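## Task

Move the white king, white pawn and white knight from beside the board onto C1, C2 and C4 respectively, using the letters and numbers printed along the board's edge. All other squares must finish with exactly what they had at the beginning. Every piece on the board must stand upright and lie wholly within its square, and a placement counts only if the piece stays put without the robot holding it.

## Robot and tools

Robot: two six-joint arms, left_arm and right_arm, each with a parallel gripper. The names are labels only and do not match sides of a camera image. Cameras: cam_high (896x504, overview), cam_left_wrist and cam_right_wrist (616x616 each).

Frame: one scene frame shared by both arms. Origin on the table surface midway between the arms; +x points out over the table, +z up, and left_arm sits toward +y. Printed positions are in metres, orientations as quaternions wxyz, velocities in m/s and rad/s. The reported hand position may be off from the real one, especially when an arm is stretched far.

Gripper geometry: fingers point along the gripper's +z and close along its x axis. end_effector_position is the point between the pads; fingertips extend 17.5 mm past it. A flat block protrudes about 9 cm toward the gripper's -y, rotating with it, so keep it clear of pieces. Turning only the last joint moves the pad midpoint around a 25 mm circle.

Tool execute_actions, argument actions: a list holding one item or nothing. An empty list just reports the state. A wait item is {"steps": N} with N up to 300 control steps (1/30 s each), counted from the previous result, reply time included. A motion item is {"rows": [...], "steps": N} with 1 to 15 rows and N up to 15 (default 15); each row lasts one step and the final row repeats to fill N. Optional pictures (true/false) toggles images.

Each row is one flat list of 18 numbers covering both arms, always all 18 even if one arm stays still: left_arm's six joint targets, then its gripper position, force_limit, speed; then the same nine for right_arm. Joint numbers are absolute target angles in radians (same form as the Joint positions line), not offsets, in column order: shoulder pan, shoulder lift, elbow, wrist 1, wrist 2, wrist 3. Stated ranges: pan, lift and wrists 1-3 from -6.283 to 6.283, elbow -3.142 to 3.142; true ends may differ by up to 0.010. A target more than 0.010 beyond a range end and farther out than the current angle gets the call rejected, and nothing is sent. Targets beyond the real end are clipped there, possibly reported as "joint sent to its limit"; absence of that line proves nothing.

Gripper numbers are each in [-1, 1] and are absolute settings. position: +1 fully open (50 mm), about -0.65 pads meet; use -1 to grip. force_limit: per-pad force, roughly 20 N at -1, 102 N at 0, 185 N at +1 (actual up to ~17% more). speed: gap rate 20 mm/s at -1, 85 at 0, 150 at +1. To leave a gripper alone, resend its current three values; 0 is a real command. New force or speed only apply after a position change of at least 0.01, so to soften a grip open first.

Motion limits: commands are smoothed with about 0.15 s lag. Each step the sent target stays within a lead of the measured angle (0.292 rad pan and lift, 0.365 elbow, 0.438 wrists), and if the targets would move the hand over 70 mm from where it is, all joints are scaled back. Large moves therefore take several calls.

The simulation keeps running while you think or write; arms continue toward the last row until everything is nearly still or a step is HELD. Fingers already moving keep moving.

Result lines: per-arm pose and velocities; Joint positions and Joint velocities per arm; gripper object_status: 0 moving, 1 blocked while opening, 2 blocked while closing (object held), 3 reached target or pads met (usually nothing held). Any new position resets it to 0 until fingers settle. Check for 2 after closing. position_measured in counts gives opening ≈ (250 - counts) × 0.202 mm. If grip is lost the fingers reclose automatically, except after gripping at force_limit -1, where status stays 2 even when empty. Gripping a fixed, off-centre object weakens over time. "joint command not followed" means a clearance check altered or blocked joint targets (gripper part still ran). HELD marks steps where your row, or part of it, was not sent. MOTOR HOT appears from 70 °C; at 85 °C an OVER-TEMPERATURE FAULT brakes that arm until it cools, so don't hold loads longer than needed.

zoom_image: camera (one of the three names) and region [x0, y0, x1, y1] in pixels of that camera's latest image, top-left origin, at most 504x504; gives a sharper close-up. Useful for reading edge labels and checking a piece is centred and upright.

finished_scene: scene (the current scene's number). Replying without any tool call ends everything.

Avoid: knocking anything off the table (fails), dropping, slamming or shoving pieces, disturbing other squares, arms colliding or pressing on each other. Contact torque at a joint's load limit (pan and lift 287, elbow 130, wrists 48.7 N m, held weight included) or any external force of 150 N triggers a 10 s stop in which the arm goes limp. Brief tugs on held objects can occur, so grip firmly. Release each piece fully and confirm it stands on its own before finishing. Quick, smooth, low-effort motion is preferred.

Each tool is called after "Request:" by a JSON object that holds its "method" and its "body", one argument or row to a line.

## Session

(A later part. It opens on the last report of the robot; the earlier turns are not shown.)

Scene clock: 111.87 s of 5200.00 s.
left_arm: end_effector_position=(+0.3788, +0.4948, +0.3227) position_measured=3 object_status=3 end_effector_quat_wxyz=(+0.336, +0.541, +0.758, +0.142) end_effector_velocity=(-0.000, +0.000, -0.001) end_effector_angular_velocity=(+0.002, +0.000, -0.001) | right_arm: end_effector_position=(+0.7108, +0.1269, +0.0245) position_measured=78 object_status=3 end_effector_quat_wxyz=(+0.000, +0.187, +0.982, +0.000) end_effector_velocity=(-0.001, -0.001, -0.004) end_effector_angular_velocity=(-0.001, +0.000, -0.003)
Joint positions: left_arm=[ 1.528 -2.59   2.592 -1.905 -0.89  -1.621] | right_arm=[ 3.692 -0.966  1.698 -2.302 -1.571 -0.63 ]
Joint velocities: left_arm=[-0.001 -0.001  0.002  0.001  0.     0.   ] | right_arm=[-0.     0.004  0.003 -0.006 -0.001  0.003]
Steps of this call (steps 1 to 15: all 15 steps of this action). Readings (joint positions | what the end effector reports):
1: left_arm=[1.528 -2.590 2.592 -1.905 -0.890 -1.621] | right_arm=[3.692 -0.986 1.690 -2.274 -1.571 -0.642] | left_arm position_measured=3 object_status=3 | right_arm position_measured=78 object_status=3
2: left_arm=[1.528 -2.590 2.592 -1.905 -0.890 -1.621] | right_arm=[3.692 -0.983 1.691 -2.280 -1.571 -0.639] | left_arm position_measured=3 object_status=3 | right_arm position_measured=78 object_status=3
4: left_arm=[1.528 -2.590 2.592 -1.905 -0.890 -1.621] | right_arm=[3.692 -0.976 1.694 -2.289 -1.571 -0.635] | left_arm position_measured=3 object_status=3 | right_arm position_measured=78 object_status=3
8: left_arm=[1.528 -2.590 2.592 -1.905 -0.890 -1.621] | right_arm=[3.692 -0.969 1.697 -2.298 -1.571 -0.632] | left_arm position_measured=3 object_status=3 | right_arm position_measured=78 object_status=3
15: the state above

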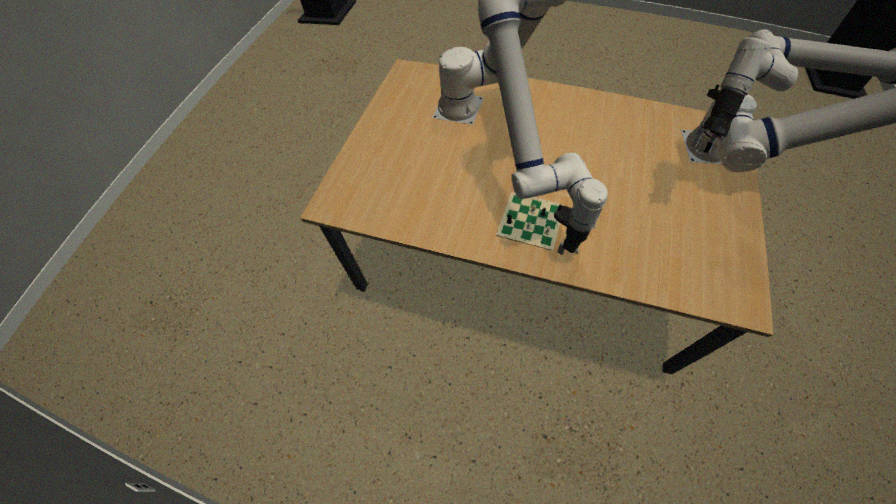

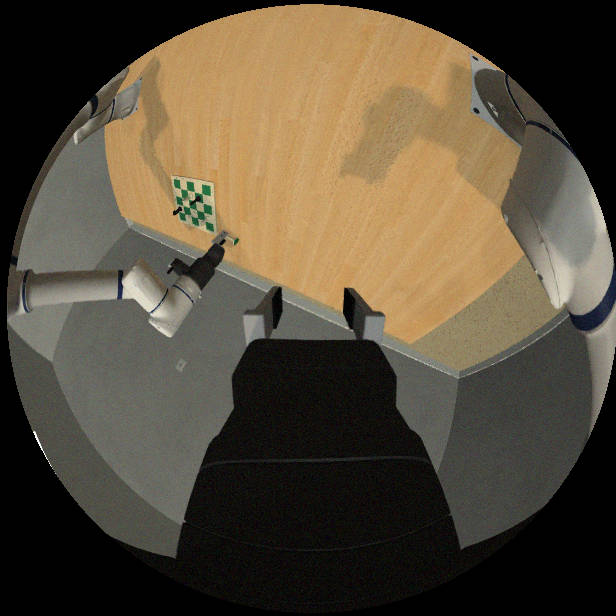

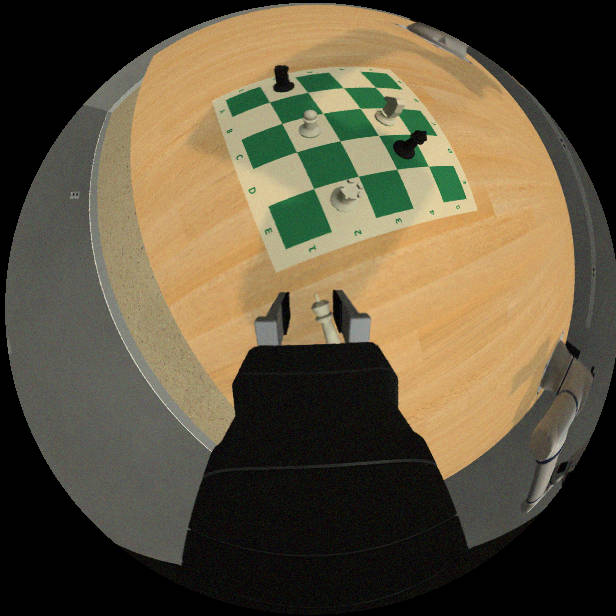

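Request:
{"method": "execute_actions", "body": {
  "actions": [
    {"rows":[[1.528,-2.59,2.592,-1.905,-0.89,-1.621,1,0,0,3.7117,-0.9659,1.701,-2.3061,-1.571,-0.98,0.5,-0.3,0]]}
  ]
}}

Request:
{"method": "zoom_image", "body": {
  "camera": "cam_right_wrist",
  "region": [240,250,380,360]
}}

Scene clock: 117.53 s of 5200.00 s.
left_arm: end_effector_position=(+0.3788, +0.4948, +0.3227) position_measured=3 object_status=3 end_effector_quat_wxyz=(+0.336, +0.541, +0.758, +0.142) end_effector_velocity=(-0.000, -0.000, -0.000) end_effector_angular_velocity=(-0.000, +0.000, -0.001) | right_arm: end_effector_position=(+0.7065, +0.1369, +0.0227) position_measured=78 object_status=3 end_effector_quat_wxyz=(+0.000, +0.011, +1.000, -0.000) end_effector_velocity=(-0.002, +0.003, -0.001) end_effector_angular_velocity=(-0.000, +0.001, +0.114)
Joint positions: left_arm=[ 1.528 -2.59   2.592 -1.905 -0.89  -1.621] | right_arm=[ 3.711 -0.966  1.701 -2.306 -1.571 -0.966]
Joint velocities: left_arm=[-0.    -0.     0.    -0.    -0.     0.001] | right_arm=[ 0.006  0.001  0.002 -0.001  0.    -0.108]
Steps of this call (steps 1 to 15: the robot went on to your last target; steps 16 to 90: nothing new was sent; then 2.17 s passed at rest; steps 91 to 105: all 15 steps of this action). Readings (joint positions | what the end effector reports):
91: left_arm=[1.528 -2.590 2.592 -1.905 -0.890 -1.621] | right_arm=[3.692 -0.966 1.698 -2.303 -1.571 -0.631] | left_arm position_measured=3 object_status=3 | right_arm position_measured=78 object_status=3
92: left_arm=[1.528 -2.590 2.592 -1.905 -0.890 -1.621] | right_arm=[3.693 -0.966 1.698 -2.303 -1.571 -0.649] | left_arm position_measured=3 object_status=3 | right_arm position_measured=78 object_status=3
94: left_arm=[1.528 -2.590 2.592 -1.905 -0.890 -1.621] | right_arm=[3.698 -0.966 1.699 -2.304 -1.571 -0.736] | left_arm position_measured=3 object_status=3 | right_arm position_measured=78 object_status=3
98: left_arm=[1.528 -2.590 2.592 -1.905 -0.890 -1.621] | right_arm=[3.707 -0.966 1.700 -2.305 -1.571 -0.893] | left_arm position_measured=3 object_status=3 | right_arm position_measured=78 object_status=3
105: the state above

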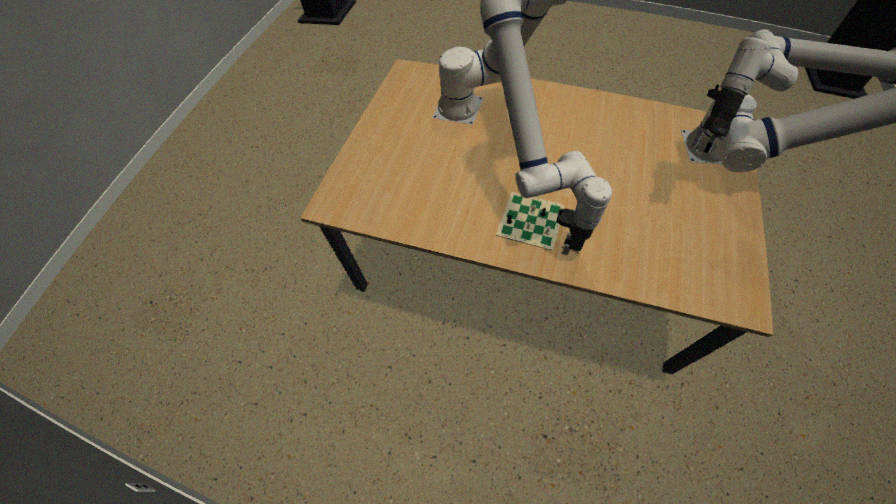

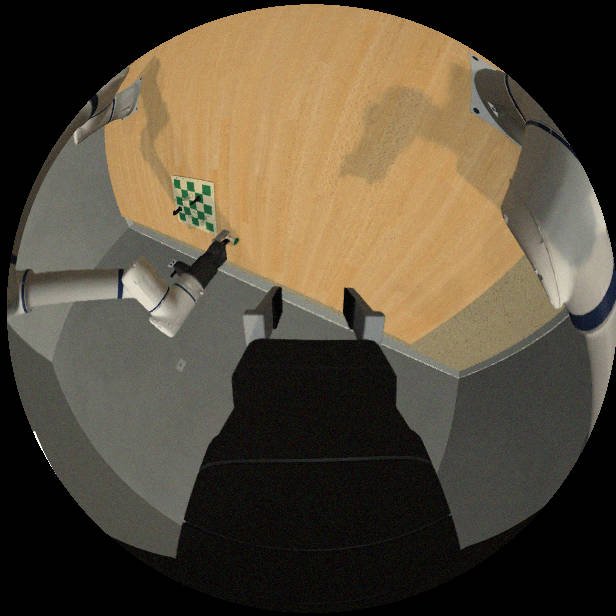

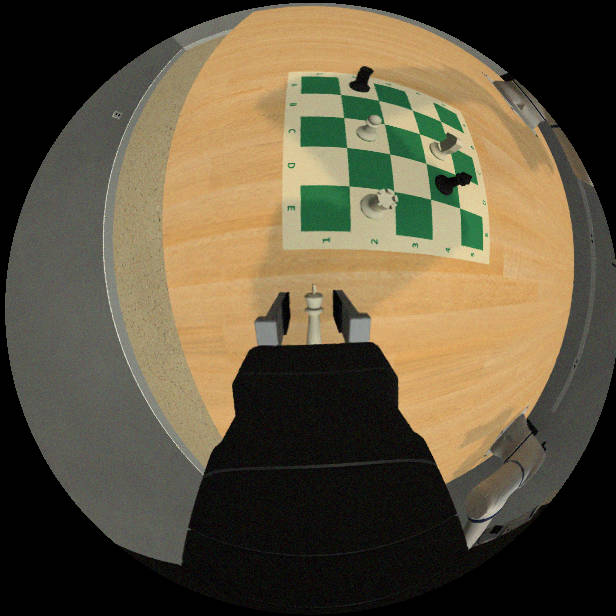

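Region (240, 250, 380, 360) of cam_right_wrist's 616x616 image, scaled by 3.600, with more detail than that image has; it fills the top 396 rows of this view, and the rest is white.

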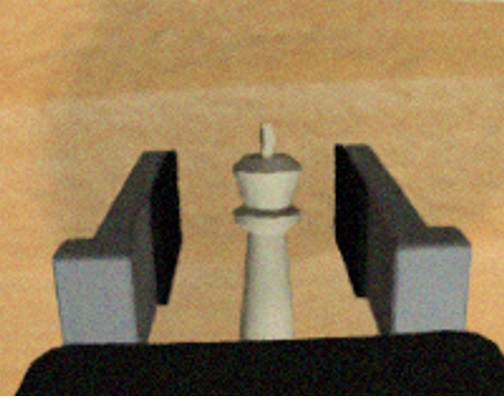

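Request:
{"method": "execute_actions", "body": {
  "actions": [
    {"rows":[[1.528,-2.59,2.592,-1.905,-0.89,-1.621,1,0,0,3.7117,-0.9659,1.701,-2.3061,-1.571,-0.98,-1,-0.3,0]]}
  ],
  "pictures": false
}}

Request:
{"method": "execute_actions", "body": {
  "actions": [
    {"rows":[[1.528,-2.59,2.592,-1.905,-0.89,-1.621,1,0,0,3.7117,-1.1,1.54,-2.011,-1.571,-0.98,-1,-0.3,0]]}
  ],
  "pictures": false
}}

Request:
{"method": "execute_actions", "body": {
  "actions": [
    {"rows":[[1.528,-2.59,2.592,-1.905,-0.89,-1.621,1,0,0,3.1,-1.1,1.54,-0.965,-1.571,0,-1,-0.3,0]]}
  ],
  "pictures": false
}}

Request:
{"method": "execute_actions", "body": {
  "actions": [
    {"steps":45}
  ],
  "pictures": false
}}

Request:
{"method": "execute_actions", "body": {
  "actions": [
    {"rows":[[1.528,-2.59,2.592,-1.905,-0.89,-1.621,1,0,0,3.1,-0.79,1.54,-0.965,-1.571,0,-1,-0.3,0]]}
  ],
  "pictures": false
}}

Request:
{"method": "execute_actions", "body": {
  "actions": [
    {"steps":20}
  ]
}}

Request:
{"method": "zoom_image", "body": {
  "camera": "cam_left_wrist",
  "region": [80,130,240,290]
}}

Scene clock: 124.00 s of 5200.00 s.
left_arm: end_effector_position=(+0.3788, +0.4948, +0.3227) position_measured=3 object_status=3 end_effector_quat_wxyz=(+0.336, +0.541, +0.758, +0.142) end_effector_velocity=(-0.000, -0.001, -0.000) end_effector_angular_velocity=(+0.001, -0.000, -0.003) | right_arm: end_effector_position=(+0.7063, +0.1374, +0.0226) position_measured=189 object_status=2 end_effector_quat_wxyz=(+0.000, +0.003, +1.000, -0.000) end_effector_velocity=(-0.001, -0.001, -0.002) end_effector_angular_velocity=(-0.001, +0.002, -0.000)
Joint positions: left_arm=[ 1.528 -2.59   2.592 -1.905 -0.89  -1.621] | right_arm=[ 3.712 -0.966  1.701 -2.306 -1.571 -0.98 ]
Joint velocities: left_arm=[-0.002  0.001 -0.    -0.001  0.     0.001] | right_arm=[-0.     0.001  0.001  0.    -0.     0.   ]
Steps of this call (steps 1 to 30: the robot went on to your last target; steps 31 to 100: nothing new was sent; then 2.63 s passed at rest; steps 101 to 115: all 15 steps of this action). Readings (joint positions | what the end effector reports):
101: left_arm=[1.528 -2.590 2.592 -1.905 -0.890 -1.621] | right_arm=[3.712 -0.966 1.701 -2.306 -1.571 -0.980] | left_arm position_measured=3 object_status=3 | right_arm position_measured=82 object_status=0
102: left_arm=[1.528 -2.590 2.592 -1.905 -0.890 -1.621] | right_arm=[3.712 -0.966 1.701 -2.306 -1.571 -0.980] | left_arm position_measured=3 object_status=3 | right_arm position_measured=96 object_status=0
104: left_arm=[1.528 -2.590 2.592 -1.905 -0.890 -1.621] | right_arm=[3.712 -0.966 1.701 -2.306 -1.571 -0.980] | left_arm position_measured=3 object_status=3 | right_arm position_measured=124 object_status=0
108: left_arm=[1.528 -2.590 2.592 -1.905 -0.890 -1.621] | right_arm=[3.712 -0.966 1.701 -2.306 -1.571 -0.980] | left_arm position_measured=3 object_status=3 | right_arm position_measured=180 object_status=0
115: the state above

Scene clock: 124.50 s of 5200.00 s.
left_arm: end_effector_position=(+0.3788, +0.4948, +0.3227) position_measured=3 object_status=3 end_effector_quat_wxyz=(+0.336, +0.541, +0.758, +0.142) end_effector_velocity=(+0.000, +0.000, +0.001) end_effector_angular_velocity=(-0.002, -0.000, +0.000) | right_arm: end_effector_position=(+0.7247, +0.1496, +0.1827) position_measured=189 object_status=2 end_effector_quat_wxyz=(+0.000, +0.003, +1.000, +0.000) end_effector_velocity=(-0.001, -0.000, +0.160) end_effector_angular_velocity=(-0.006, +0.011, +0.001)
Joint positions: left_arm=[ 1.528 -2.59   2.592 -1.905 -0.89  -1.621] | right_arm=[ 3.712 -1.085  1.559 -2.045 -1.571 -0.98 ]
Joint velocities: left_arm=[ 0.    -0.002 -0.001 -0.     0.     0.   ] | right_arm=[ 0.    -0.116 -0.137  0.266  0.001 -0.001]
Steps of this call (steps 1 to 15: all 15 steps of this action). Readings (joint positions | what the end effector reports):
1: left_arm=[1.528 -2.590 2.592 -1.905 -0.890 -1.621] | right_arm=[3.712 -0.966 1.701 -2.306 -1.571 -0.980] | left_arm position_measured=3 object_status=3 | right_arm position_measured=189 object_status=2
2: left_arm=[1.528 -2.590 2.592 -1.905 -0.890 -1.621] | right_arm=[3.712 -0.972 1.694 -2.289 -1.571 -0.980] | left_arm position_measured=3 object_status=3 | right_arm position_measured=189 object_status=2
4: left_arm=[1.528 -2.590 2.592 -1.905 -0.890 -1.621] | right_arm=[3.712 -0.994 1.667 -2.247 -1.571 -0.980] | left_arm position_measured=3 object_status=3 | right_arm position_measured=189 object_status=2
8: left_arm=[1.528 -2.590 2.592 -1.905 -0.890 -1.621] | right_arm=[3.712 -1.030 1.624 -2.165 -1.571 -0.980] | left_arm position_measured=3 object_status=3 | right_arm position_measured=189 object_status=2
15: the state above

Scene clock: 125.00 s of 5200.00 s.
left_arm: end_effector_position=(+0.3788, +0.4948, +0.3227) position_measured=3 object_status=3 end_effector_quat_wxyz=(+0.336, +0.541, +0.758, +0.142) end_effector_velocity=(-0.000, -0.000, +0.001) end_effector_angular_velocity=(-0.003, -0.000, -0.001) | right_arm: end_effector_position=(+0.7486, -0.0251, +0.1806) position_measured=189 object_status=2 end_effector_quat_wxyz=(-0.115, +0.249, +0.958, -0.085) end_effector_velocity=(+0.001, -0.376, +0.009) end_effector_angular_velocity=(-0.419, +0.533, -1.090)
Joint positions: left_arm=[ 1.528 -2.59   2.592 -1.905 -0.89  -1.621] | right_arm=[ 3.511 -1.094  1.547 -1.736 -1.571 -0.679]
Joint velocities: left_arm=[-0.002 -0.002 -0.001  0.     0.    -0.001] | right_arm=[-0.449 -0.01  -0.01   0.672  0.     0.668]
Steps of this call (steps 1 to 15: all 15 steps of this action). Readings (joint positions | what the end effector reports):
1: left_arm=[1.528 -2.590 2.592 -1.905 -0.890 -1.621] | right_arm=[3.711 -1.088 1.555 -2.037 -1.571 -0.980] | left_arm position_measured=3 object_status=3 | right_arm position_measured=189 object_status=2
2: left_arm=[1.528 -2.590 2.592 -1.905 -0.890 -1.621] | right_arm=[3.702 -1.089 1.553 -2.020 -1.571 -0.963] | left_arm position_measured=3 object_status=3 | right_arm position_measured=189 object_status=2
4: left_arm=[1.528 -2.590 2.592 -1.905 -0.890 -1.621] | right_arm=[3.671 -1.090 1.553 -1.976 -1.571 -0.919] | left_arm position_measured=3 object_status=3 | right_arm position_measured=189 object_status=2
8: left_arm=[1.528 -2.590 2.592 -1.905 -0.890 -1.621] | right_arm=[3.615 -1.092 1.550 -1.891 -1.571 -0.834] | left_arm position_measured=3 object_status=3 | right_arm position_measured=189 object_status=2
15: the state above

Scene clock: 126.50 s of 5200.00 s.
left_arm: end_effector_position=(+0.3788, +0.4948, +0.3227) position_measured=3 object_status=3 end_effector_quat_wxyz=(+0.336, +0.541, +0.758, +0.142) end_effector_velocity=(+0.000, +0.000, +0.000) end_effector_angular_velocity=(+0.001, +0.000, +0.001) | right_arm: end_effector_position=(+0.6537, -0.3159, +0.2703) position_measured=189 object_status=2 end_effector_quat_wxyz=(-0.358, +0.621, +0.604, -0.348) end_effector_velocity=(-0.001, -0.001, +0.002) end_effector_angular_velocity=(-0.002, +0.001, -0.003)
Joint positions: left_arm=[ 1.528 -2.59   2.592 -1.905 -0.89  -1.621] | right_arm=[ 3.1   -1.1    1.54  -0.965 -1.571 -0.   ]
Joint velocities: left_arm=[ 0.001  0.001 -0.001  0.    -0.     0.   ] | right_arm=[-0.001 -0.002 -0.     0.003  0.     0.003]
Steps of this call (steps 1 to 45: the robot went on to your last target). Readings (joint positions | what the end effector reports):
1: left_arm=[1.528 -2.590 2.592 -1.905 -0.890 -1.621] | right_arm=[3.496 -1.095 1.547 -1.714 -1.571 -0.656] | left_arm position_measured=3 object_status=3 | right_arm position_measured=189 object_status=2
2: left_arm=[1.528 -2.590 2.592 -1.905 -0.890 -1.621] | right_arm=[3.481 -1.095 1.546 -1.691 -1.571 -0.633] | left_arm position_measured=3 object_status=3 | right_arm position_measured=189 object_status=2
4: left_arm=[1.528 -2.590 2.592 -1.905 -0.890 -1.621] | right_arm=[3.450 -1.095 1.545 -1.644 -1.571 -0.587] | left_arm position_measured=3 object_status=3 | right_arm position_measured=189 object_status=2
8: left_arm=[1.528 -2.590 2.592 -1.905 -0.890 -1.621] | right_arm=[3.386 -1.096 1.544 -1.548 -1.571 -0.491] | left_arm position_measured=3 object_status=3 | right_arm position_measured=189 object_status=2
45: the state above

Scene clock: 127.00 s of 5200.00 s.
left_arm: end_effector_position=(+0.3788, +0.4948, +0.3227) position_measured=3 object_status=3 end_effector_quat_wxyz=(+0.336, +0.541, +0.758, +0.142) end_effector_velocity=(+0.000, +0.000, -0.000) end_effector_angular_velocity=(+0.000, -0.000, +0.001) | right_arm: end_effector_position=(+0.6529, -0.3160, +0.1101) position_measured=189 object_status=2 end_effector_quat_wxyz=(-0.439, +0.567, +0.552, -0.427) end_effector_velocity=(-0.024, +0.001, -0.173) end_effector_angular_velocity=(+0.008, +0.295, -0.000)
Joint positions: left_arm=[ 1.528 -2.59   2.592 -1.905 -0.89  -1.621] | right_arm=[ 3.1   -0.829  1.54  -0.965 -1.571 -0.   ]
Joint velocities: left_arm=[ 0.001 -0.     0.     0.     0.    -0.   ] | right_arm=[-0.     0.295 -0.     0.     0.    -0.   ]
Steps of this call (steps 1 to 15: all 15 steps of this action). Readings (joint positions | what the end effector reports):
1: left_arm=[1.528 -2.590 2.592 -1.905 -0.890 -1.621] | right_arm=[3.100 -1.100 1.540 -0.965 -1.571 -0.000] | left_arm position_measured=3 object_status=3 | right_arm position_measured=189 object_status=2
2: left_arm=[1.528 -2.590 2.592 -1.905 -0.890 -1.621] | right_arm=[3.100 -1.090 1.539 -0.965 -1.571 -0.000] | left_arm position_measured=3 object_status=3 | right_arm position_measured=189 object_status=2
4: left_arm=[1.528 -2.590 2.592 -1.905 -0.890 -1.621] | right_arm=[3.100 -1.044 1.540 -0.965 -1.571 -0.000] | left_arm position_measured=3 object_status=3 | right_arm position_measured=189 object_status=2
8: left_arm=[1.528 -2.590 2.592 -1.905 -0.890 -1.621] | right_arm=[3.100 -0.960 1.540 -0.965 -1.571 -0.000] | left_arm position_measured=3 object_status=3 | right_arm position_measured=189 object_status=2
15: the state above

Scene clock: 127.67 s of 5200.00 s.
left_arm: end_effector_position=(+0.3788, +0.4948, +0.3227) position_measured=3 object_status=3 end_effector_quat_wxyz=(+0.336, +0.541, +0.758, +0.142) end_effector_velocity=(-0.000, +0.000, -0.002) end_effector_angular_velocity=(+0.004, +0.001, -0.000) | right_arm: end_effector_position=(+0.6493, -0.3159, +0.0874) position_measured=189 object_status=2 end_effector_quat_wxyz=(-0.449, +0.558, +0.543, -0.437) end_effector_velocity=(+0.000, -0.000, -0.001) end_effector_angular_velocity=(-0.000, +0.002, +0.000)
Joint positions: left_arm=[ 1.528 -2.59   2.592 -1.905 -0.89  -1.621] | right_arm=[ 3.1   -0.79   1.54  -0.965 -1.571 -0.   ]
Joint velocities: left_arm=[ 0.     0.001  0.002  0.    -0.     0.001] | right_arm=[-0.     0.002 -0.    -0.    -0.001  0.   ]
Steps of this call (steps 1 to 20: the robot went on to your last target). Readings (joint positions | what the end effector reports):
1: left_arm=[1.528 -2.590 2.592 -1.905 -0.890 -1.621] | right_arm=[3.100 -0.820 1.540 -0.965 -1.571 -0.000] | left_arm position_measured=3 object_status=3 | right_arm position_measured=189 object_status=2
2: left_arm=[1.528 -2.590 2.592 -1.905 -0.890 -1.621] | right_arm=[3.100 -0.813 1.540 -0.965 -1.571 -0.000] | left_arm position_measured=3 object_status=3 | right_arm position_measured=189 object_status=2
4: left_arm=[1.528 -2.590 2.592 -1.905 -0.890 -1.621] | right_arm=[3.100 -0.804 1.540 -0.965 -1.571 -0.000] | left_arm position_measured=3 object_status=3 | right_arm position_measured=189 object_status=2
8: left_arm=[1.528 -2.590 2.592 -1.905 -0.890 -1.621] | right_arm=[3.100 -0.795 1.540 -0.965 -1.571 -0.000] | left_arm position_measured=3 object_status=3 | right_arm position_measured=189 object_status=2
20: the state above

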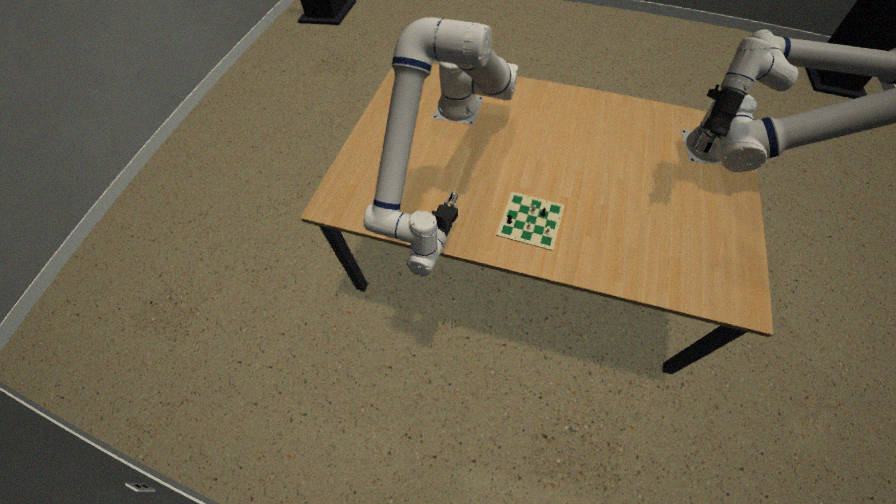

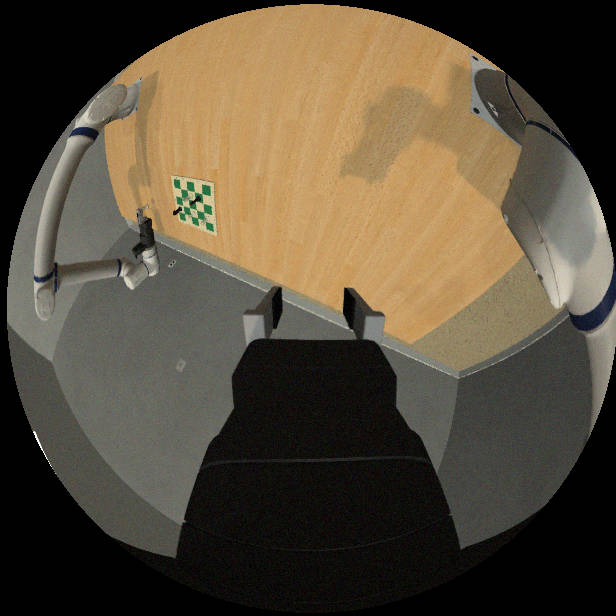

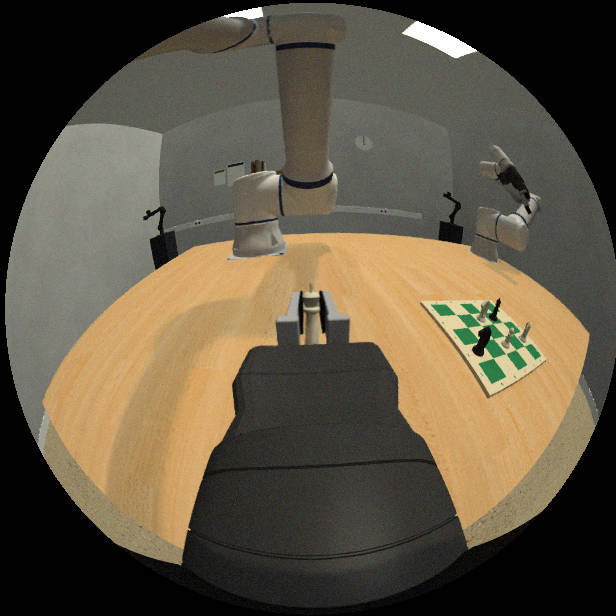

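Region (80, 130, 240, 290) of cam_left_wrist's 616x616 image, scaled by 3.150, with more detail than that image has.

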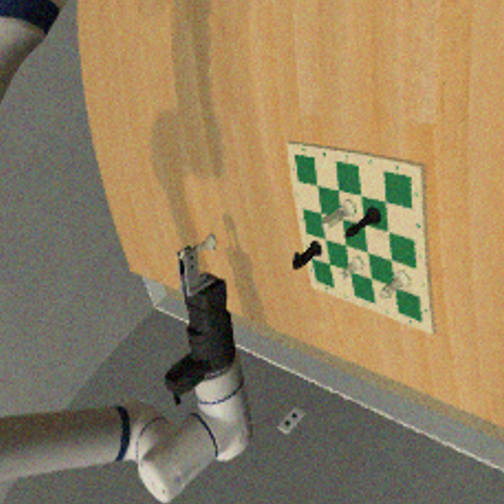

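Request:
{"method": "execute_actions", "body": {
  "actions": [
    {"rows":[[1.528,-2.59,2.592,-1.905,-0.89,-1.621,1,0,0,3.1,-0.74,1.54,-0.965,-1.571,0,-1,-0.3,0]]}
  ],
  "pictures": false
}}

Request:
{"method": "execute_actions", "body": {
  "actions": [
    {"rows":[[1.528,-2.59,2.592,-1.905,-0.89,-1.621,1,0,0,3.1,-0.74,1.54,-0.965,-1.571,0,0.7,-0.3,-0.5]]}
  ],
  "pictures": false
}}

Request:
{"method": "execute_actions", "body": {
  "actions": [
    {"rows":[[1.528,-2.59,2.592,-1.905,-0.89,-1.621,1,0,0,3.1,-1.1,1.54,-0.965,-1.571,0,0.7,-0.3,-0.5]]}
  ]
}}

Scene clock: 130.90 s of 5200.00 s.
left_arm: end_effector_position=(+0.3788, +0.4948, +0.3227) position_measured=3 object_status=3 end_effector_quat_wxyz=(+0.336, +0.541, +0.758, +0.142) end_effector_velocity=(+0.000, +0.000, +0.001) end_effector_angular_velocity=(-0.002, -0.000, +0.001) | right_arm: end_effector_position=(+0.6434, -0.3158, +0.0590) position_measured=189 object_status=2 end_effector_quat_wxyz=(-0.463, +0.547, +0.532, -0.450) end_effector_velocity=(-0.001, -0.000, -0.006) end_effector_angular_velocity=(+0.002, +0.010, +0.000)
Joint positions: left_arm=[ 1.528 -2.59   2.592 -1.905 -0.89  -1.621] | right_arm=[ 3.1   -0.741  1.54  -0.965 -1.571  0.   ]
Joint velocities: left_arm=[ 0.001 -0.001 -0.    -0.001 -0.    -0.001] | right_arm=[ 0.     0.011 -0.    -0.    -0.    -0.001]
Steps of this call (steps 1 to 15: the robot went on to your last target; steps 16 to 82: nothing new was sent; steps 83 to 97: all 15 steps of this action). Readings (joint positions | what the end effector reports):
83: left_arm=[1.528 -2.590 2.592 -1.905 -0.890 -1.621] | right_arm=[3.100 -0.790 1.540 -0.965 -1.571 -0.000] | left_arm position_measured=3 object_status=3 | right_arm position_measured=189 object_status=2
84: left_arm=[1.528 -2.590 2.592 -1.905 -0.890 -1.621] | right_arm=[3.100 -0.782 1.540 -0.965 -1.571 0.000] | left_arm position_measured=3 object_status=3 | right_arm position_measured=189 object_status=2
86: left_arm=[1.528 -2.590 2.592 -1.905 -0.890 -1.621] | right_arm=[3.100 -0.764 1.541 -0.965 -1.571 0.000] | left_arm position_measured=3 object_status=3 | right_arm position_measured=189 object_status=2
90: left_arm=[1.528 -2.590 2.592 -1.905 -0.890 -1.621] | right_arm=[3.100 -0.749 1.540 -0.965 -1.571 0.000] | left_arm position_measured=3 object_status=3 | right_arm position_measured=189 object_status=2
97: the state above

Scene clock: 131.40 s of 5200.00 s.
left_arm: end_effector_position=(+0.3788, +0.4948, +0.3227) position_measured=3 object_status=3 end_effector_quat_wxyz=(+0.336, +0.541, +0.758, +0.142) end_effector_velocity=(-0.000, -0.001, +0.001) end_effector_angular_velocity=(-0.002, -0.000, -0.002) | right_arm: end_effector_position=(+0.6432, -0.3157, +0.0582) position_measured=65 object_status=0 end_effector_quat_wxyz=(-0.463, +0.547, +0.532, -0.451) end_effector_velocity=(-0.001, -0.000, -0.001) end_effector_angular_velocity=(-0.000, +0.002, +0.001)
Joint positions: left_arm=[ 1.528 -2.59   2.592 -1.905 -0.89  -1.621] | right_arm=[ 3.1   -0.74   1.54  -0.965 -1.571  0.   ]
Joint velocities: left_arm=[-0.001 -0.    -0.001 -0.001 -0.     0.001] | right_arm=[ 0.     0.001  0.001  0.    -0.001  0.   ]
Steps of this call (steps 1 to 15: all 15 steps of this action). Readings (joint positions | what the end effector reports):
1: left_arm=[1.528 -2.590 2.592 -1.905 -0.890 -1.621] | right_arm=[3.100 -0.741 1.540 -0.965 -1.571 -0.000] | left_arm position_measured=3 object_status=3 | right_arm position_measured=186 object_status=0
2: left_arm=[1.528 -2.590 2.592 -1.905 -0.890 -1.621] | right_arm=[3.100 -0.741 1.540 -0.965 -1.571 0.000] | left_arm position_measured=3 object_status=3 | right_arm position_measured=178 object_status=0
4: left_arm=[1.528 -2.590 2.592 -1.905 -0.890 -1.621] | right_arm=[3.100 -0.741 1.540 -0.965 -1.571 0.000] | left_arm position_measured=3 object_status=3 | right_arm position_measured=160 object_status=0
8: left_arm=[1.528 -2.590 2.592 -1.905 -0.890 -1.621] | right_arm=[3.100 -0.740 1.540 -0.965 -1.571 0.000] | left_arm position_measured=3 object_status=3 | right_arm position_measured=126 object_status=0
15: the state above

Scene clock: 131.90 s of 5200.00 s.
left_arm: end_effector_position=(+0.3788, +0.4948, +0.3227) position_measured=3 object_status=3 end_effector_quat_wxyz=(+0.336, +0.541, +0.758, +0.142) end_effector_velocity=(-0.000, -0.000, -0.001) end_effector_angular_velocity=(+0.001, +0.000, -0.001) | right_arm: end_effector_position=(+0.6578, -0.3161, +0.2277) position_measured=48 object_status=3 end_effector_quat_wxyz=(-0.380, +0.608, +0.591, -0.370) end_effector_velocity=(-0.020, +0.001, +0.339) end_effector_angular_velocity=(-0.015, -0.571, +0.000)
Joint positions: left_arm=[ 1.528 -2.59   2.592 -1.905 -0.89  -1.621] | right_arm=[ 3.1   -1.028  1.54  -0.965 -1.571  0.   ]
Joint velocities: left_arm=[-0.001  0.     0.001 -0.001 -0.    -0.   ] | right_arm=[ 0.    -0.571 -0.001  0.001  0.    -0.001]
Steps of this call (steps 1 to 15: all 15 steps of this action). Readings (joint positions | what the end effector reports):
1: left_arm=[1.528 -2.590 2.592 -1.905 -0.890 -1.621] | right_arm=[3.100 -0.740 1.540 -0.965 -1.571 -0.000] | left_arm position_measured=3 object_status=3 | right_arm position_measured=56 object_status=0
2: left_arm=[1.528 -2.590 2.592 -1.905 -0.890 -1.621] | right_arm=[3.100 -0.750 1.541 -0.965 -1.571 0.000] | left_arm position_measured=3 object_status=3 | right_arm position_measured=49 object_status=0
4: left_arm=[1.528 -2.590 2.592 -1.905 -0.890 -1.621] | right_arm=[3.100 -0.796 1.539 -0.965 -1.571 0.000] | left_arm position_measured=3 object_status=3 | right_arm position_measured=48 object_status=0
8: left_arm=[1.528 -2.590 2.592 -1.905 -0.890 -1.621] | right_arm=[3.100 -0.880 1.540 -0.965 -1.571 -0.000] | left_arm position_measured=3 object_status=3 | right_arm position_measured=48 object_status=0
15: the state above

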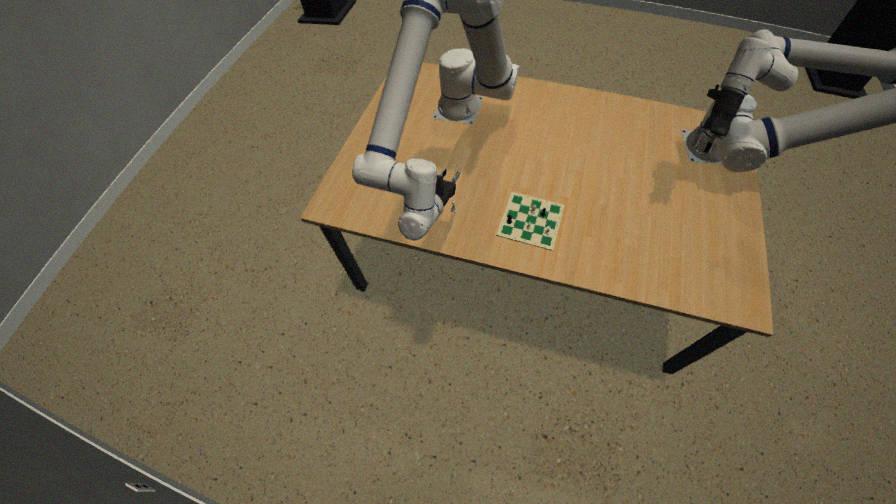

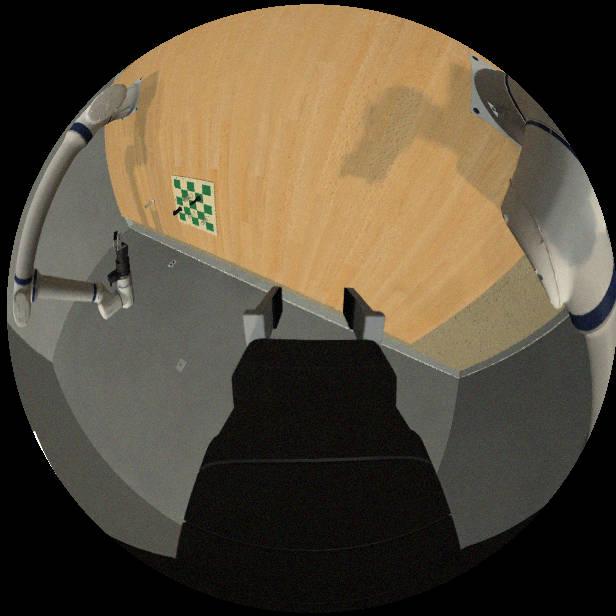

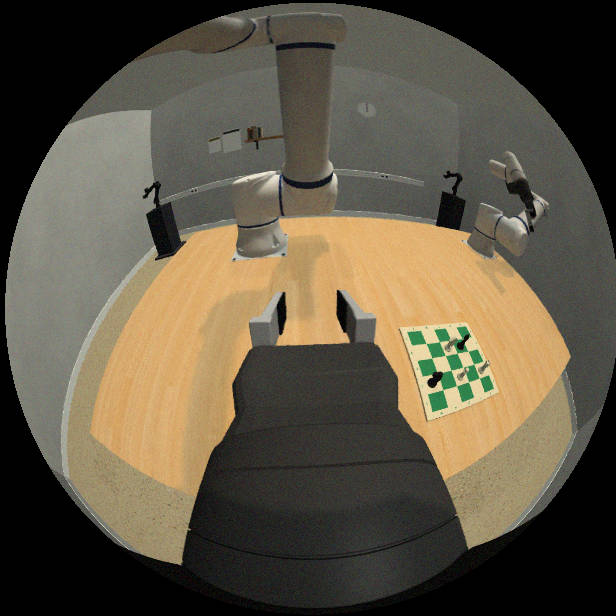

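Request:
{"method": "execute_actions", "body": {
  "actions": [
    {"rows":[[1.528,-2.59,2.592,-1.905,-0.89,-1.621,1,0,0,3.144,-1.487,2.239,-2.323,-1.571,-1.549,0.7,-0.3,-0.5]]}
  ],
  "pictures": false
}}

Request:
{"method": "execute_actions", "body": {
  "actions": [
    {"steps":50}
  ],
  "pictures": false
}}

Request:
{"method": "execute_actions", "body": {
  "actions": [
    {"rows":[[1.528,-2.59,2.592,-1.905,-0.89,-1.621,1,0,0,3.144,-1.4389,2.2629,-2.395,-1.571,-1.549,0.7,-0.3,-0.5]]}
  ]
}}

Scene clock: 136.47 s of 5200.00 s.
left_arm: end_effector_position=(+0.3788, +0.4948, +0.3227) position_measured=3 object_status=3 end_effector_quat_wxyz=(+0.336, +0.541, +0.758, +0.142) end_effector_velocity=(-0.000, -0.000, -0.001) end_effector_angular_velocity=(+0.002, +0.001, -0.000) | right_arm: end_effector_position=(+0.5327, -0.3103, +0.1684) position_measured=48 object_status=3 end_effector_quat_wxyz=(-0.269, +0.434, +0.849, -0.140) end_effector_velocity=(-0.114, -0.017, -0.374) end_effector_angular_velocity=(+1.047, -1.152, +1.511)
Joint positions: left_arm=[ 1.528 -2.59   2.592 -1.905 -0.89  -1.621] | right_arm=[ 3.136 -1.406  2.034 -1.583 -1.571 -0.618]
Joint velocities: left_arm=[-0.     0.002  0.     0.    -0.001 -0.   ] | right_arm=[ 0.043 -0.422  1.067 -1.805 -0.    -1.798]
Steps of this call (steps 1 to 30: the robot went on to your last target; steps 31 to 100: nothing new was sent; then 0.73 s passed at rest; steps 101 to 115: all 15 steps of this action). Readings (joint positions | what the end effector reports):
101: left_arm=[1.528 -2.590 2.592 -1.905 -0.890 -1.621] | right_arm=[3.100 -1.101 1.541 -0.966 -1.571 -0.001] | left_arm position_measured=3 object_status=3 | right_arm position_measured=48 object_status=3
102: left_arm=[1.528 -2.590 2.592 -1.905 -0.890 -1.621] | right_arm=[3.101 -1.112 1.555 -0.984 -1.571 -0.019] | left_arm position_measured=3 object_status=3 | right_arm position_measured=48 object_status=3
104: left_arm=[1.528 -2.590 2.592 -1.905 -0.890 -1.621] | right_arm=[3.110 -1.170 1.627 -1.070 -1.571 -0.105] | left_arm position_measured=3 object_status=3 | right_arm position_measured=48 object_status=3
108: left_arm=[1.528 -2.590 2.592 -1.905 -0.890 -1.621] | right_arm=[3.125 -1.301 1.798 -1.274 -1.571 -0.310] | left_arm position_measured=3 object_status=3 | right_arm position_measured=48 object_status=3
115: the state above

Scene clock: 138.13 s of 5200.00 s.
left_arm: end_effector_position=(+0.3788, +0.4948, +0.3227) position_measured=3 object_status=3 end_effector_quat_wxyz=(+0.336, +0.541, +0.758, +0.142) end_effector_velocity=(+0.000, +0.000, -0.001) end_effector_angular_velocity=(+0.001, +0.000, +0.001) | right_arm: end_effector_position=(+0.6440, -0.3151, +0.1225) position_measured=48 object_status=3 end_effector_quat_wxyz=(+0.000, +0.003, +1.000, -0.000) end_effector_velocity=(-0.001, +0.000, -0.000) end_effector_angular_velocity=(+0.000, +0.000, +0.001)
Joint positions: left_arm=[ 1.528 -2.59   2.592 -1.905 -0.89  -1.621] | right_arm=[ 3.144 -1.487  2.239 -2.323 -1.571 -1.549]
Joint velocities: left_arm=[ 0.001  0.001  0.001 -0.    -0.    -0.   ] | right_arm=[-0.    -0.001  0.001 -0.     0.    -0.001]
Steps of this call (steps 1 to 45: the robot went on to your last target; steps 46 to 50: nothing new was sent). Readings (joint positions | what the end effector reports):
1: left_arm=[1.528 -2.590 2.592 -1.905 -0.890 -1.621] | right_arm=[3.137 -1.420 2.070 -1.648 -1.571 -0.683] | left_arm position_measured=3 object_status=3 | right_arm position_measured=48 object_status=3
2: left_arm=[1.528 -2.590 2.592 -1.905 -0.890 -1.621] | right_arm=[3.139 -1.434 2.105 -1.720 -1.571 -0.755] | left_arm position_measured=3 object_status=3 | right_arm position_measured=48 object_status=3
4: left_arm=[1.528 -2.590 2.592 -1.905 -0.890 -1.621] | right_arm=[3.141 -1.455 2.160 -1.876 -1.571 -0.911] | left_arm position_measured=3 object_status=3 | right_arm position_measured=48 object_status=3
8: left_arm=[1.528 -2.590 2.592 -1.905 -0.890 -1.621] | right_arm=[3.143 -1.473 2.203 -2.113 -1.571 -1.174] | left_arm position_measured=3 object_status=3 | right_arm position_measured=48 object_status=3
50: the state above
All arms were judged still, so your last target was given up. Only a new action makes them travel on or press farther. Fingers that are still opening or closing keep moving.

Scene clock: 138.63 s of 5200.00 s.
left_arm: end_effector_position=(+0.3788, +0.4948, +0.3227) position_measured=3 object_status=3 end_effector_quat_wxyz=(+0.336, +0.541, +0.758, +0.142) end_effector_velocity=(-0.000, +0.000, -0.001) end_effector_angular_velocity=(+0.003, -0.000, -0.001) | right_arm: end_effector_position=(+0.6443, -0.3151, +0.0913) position_measured=48 object_status=3 end_effector_quat_wxyz=(+0.000, +0.003, +1.000, -0.000) end_effector_velocity=(+0.000, -0.000, -0.006) end_effector_angular_velocity=(-0.000, -0.001, -0.001)
Joint positions: left_arm=[ 1.528 -2.59   2.592 -1.905 -0.89  -1.621] | right_arm=[ 3.144 -1.44   2.262 -2.393 -1.571 -1.549]
Joint velocities: left_arm=[-0.     0.     0.001  0.     0.     0.002] | right_arm=[-0.     0.01   0.005 -0.015 -0.     0.001]
Steps of this call (steps 1 to 15: all 15 steps of this action). Readings (joint positions | what the end effector reports):
1: left_arm=[1.528 -2.590 2.592 -1.905 -0.890 -1.621] | right_arm=[3.144 -1.487 2.239 -2.323 -1.571 -1.549] | left_arm position_measured=3 object_status=3 | right_arm position_measured=48 object_status=3
2: left_arm=[1.528 -2.590 2.592 -1.905 -0.890 -1.621] | right_arm=[3.144 -1.480 2.242 -2.336 -1.571 -1.549] | left_arm position_measured=3 object_status=3 | right_arm position_measured=48 object_status=3
4: left_arm=[1.528 -2.590 2.592 -1.905 -0.890 -1.621] | right_arm=[3.144 -1.462 2.252 -2.360 -1.571 -1.549] | left_arm position_measured=3 object_status=3 | right_arm position_measured=48 object_status=3
8: left_arm=[1.528 -2.590 2.592 -1.905 -0.890 -1.621] | right_arm=[3.144 -1.447 2.259 -2.383 -1.571 -1.549] | left_arm position_measured=3 object_status=3 | right_arm position_measured=48 object_status=3
15: the state above

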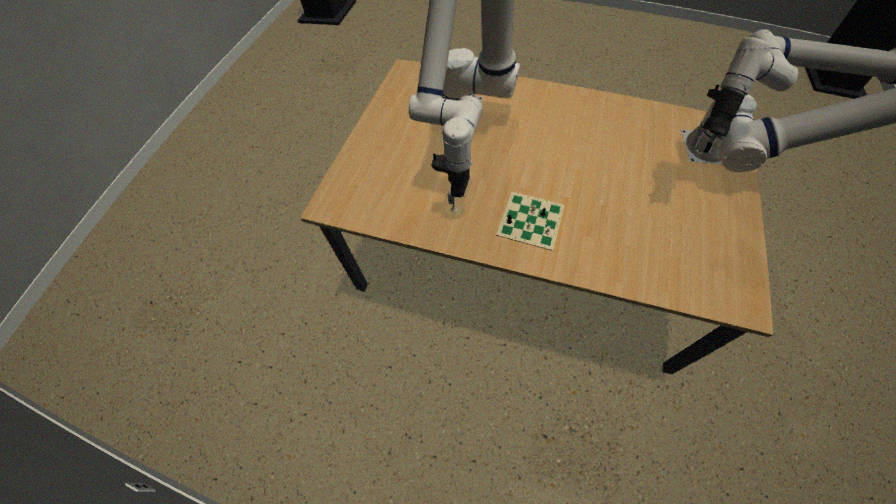

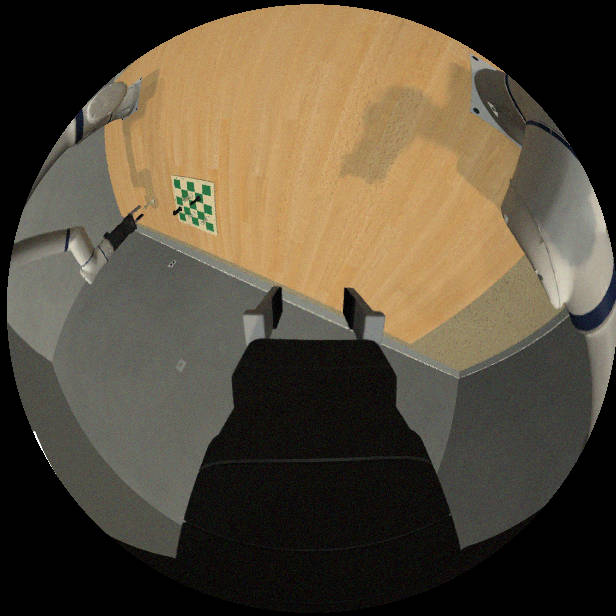

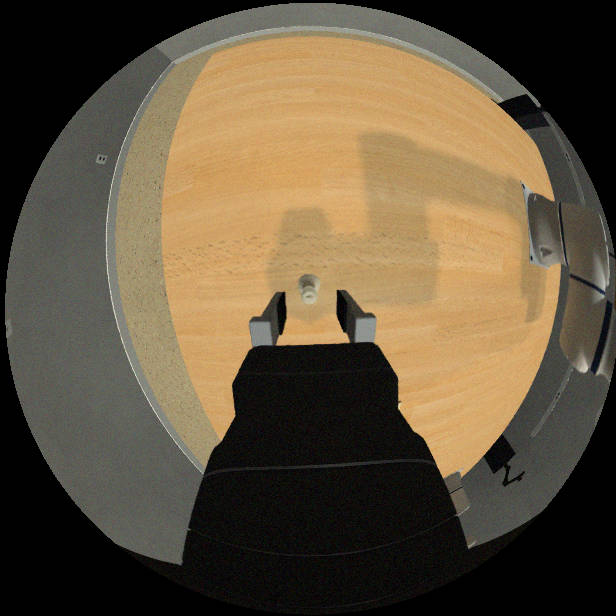

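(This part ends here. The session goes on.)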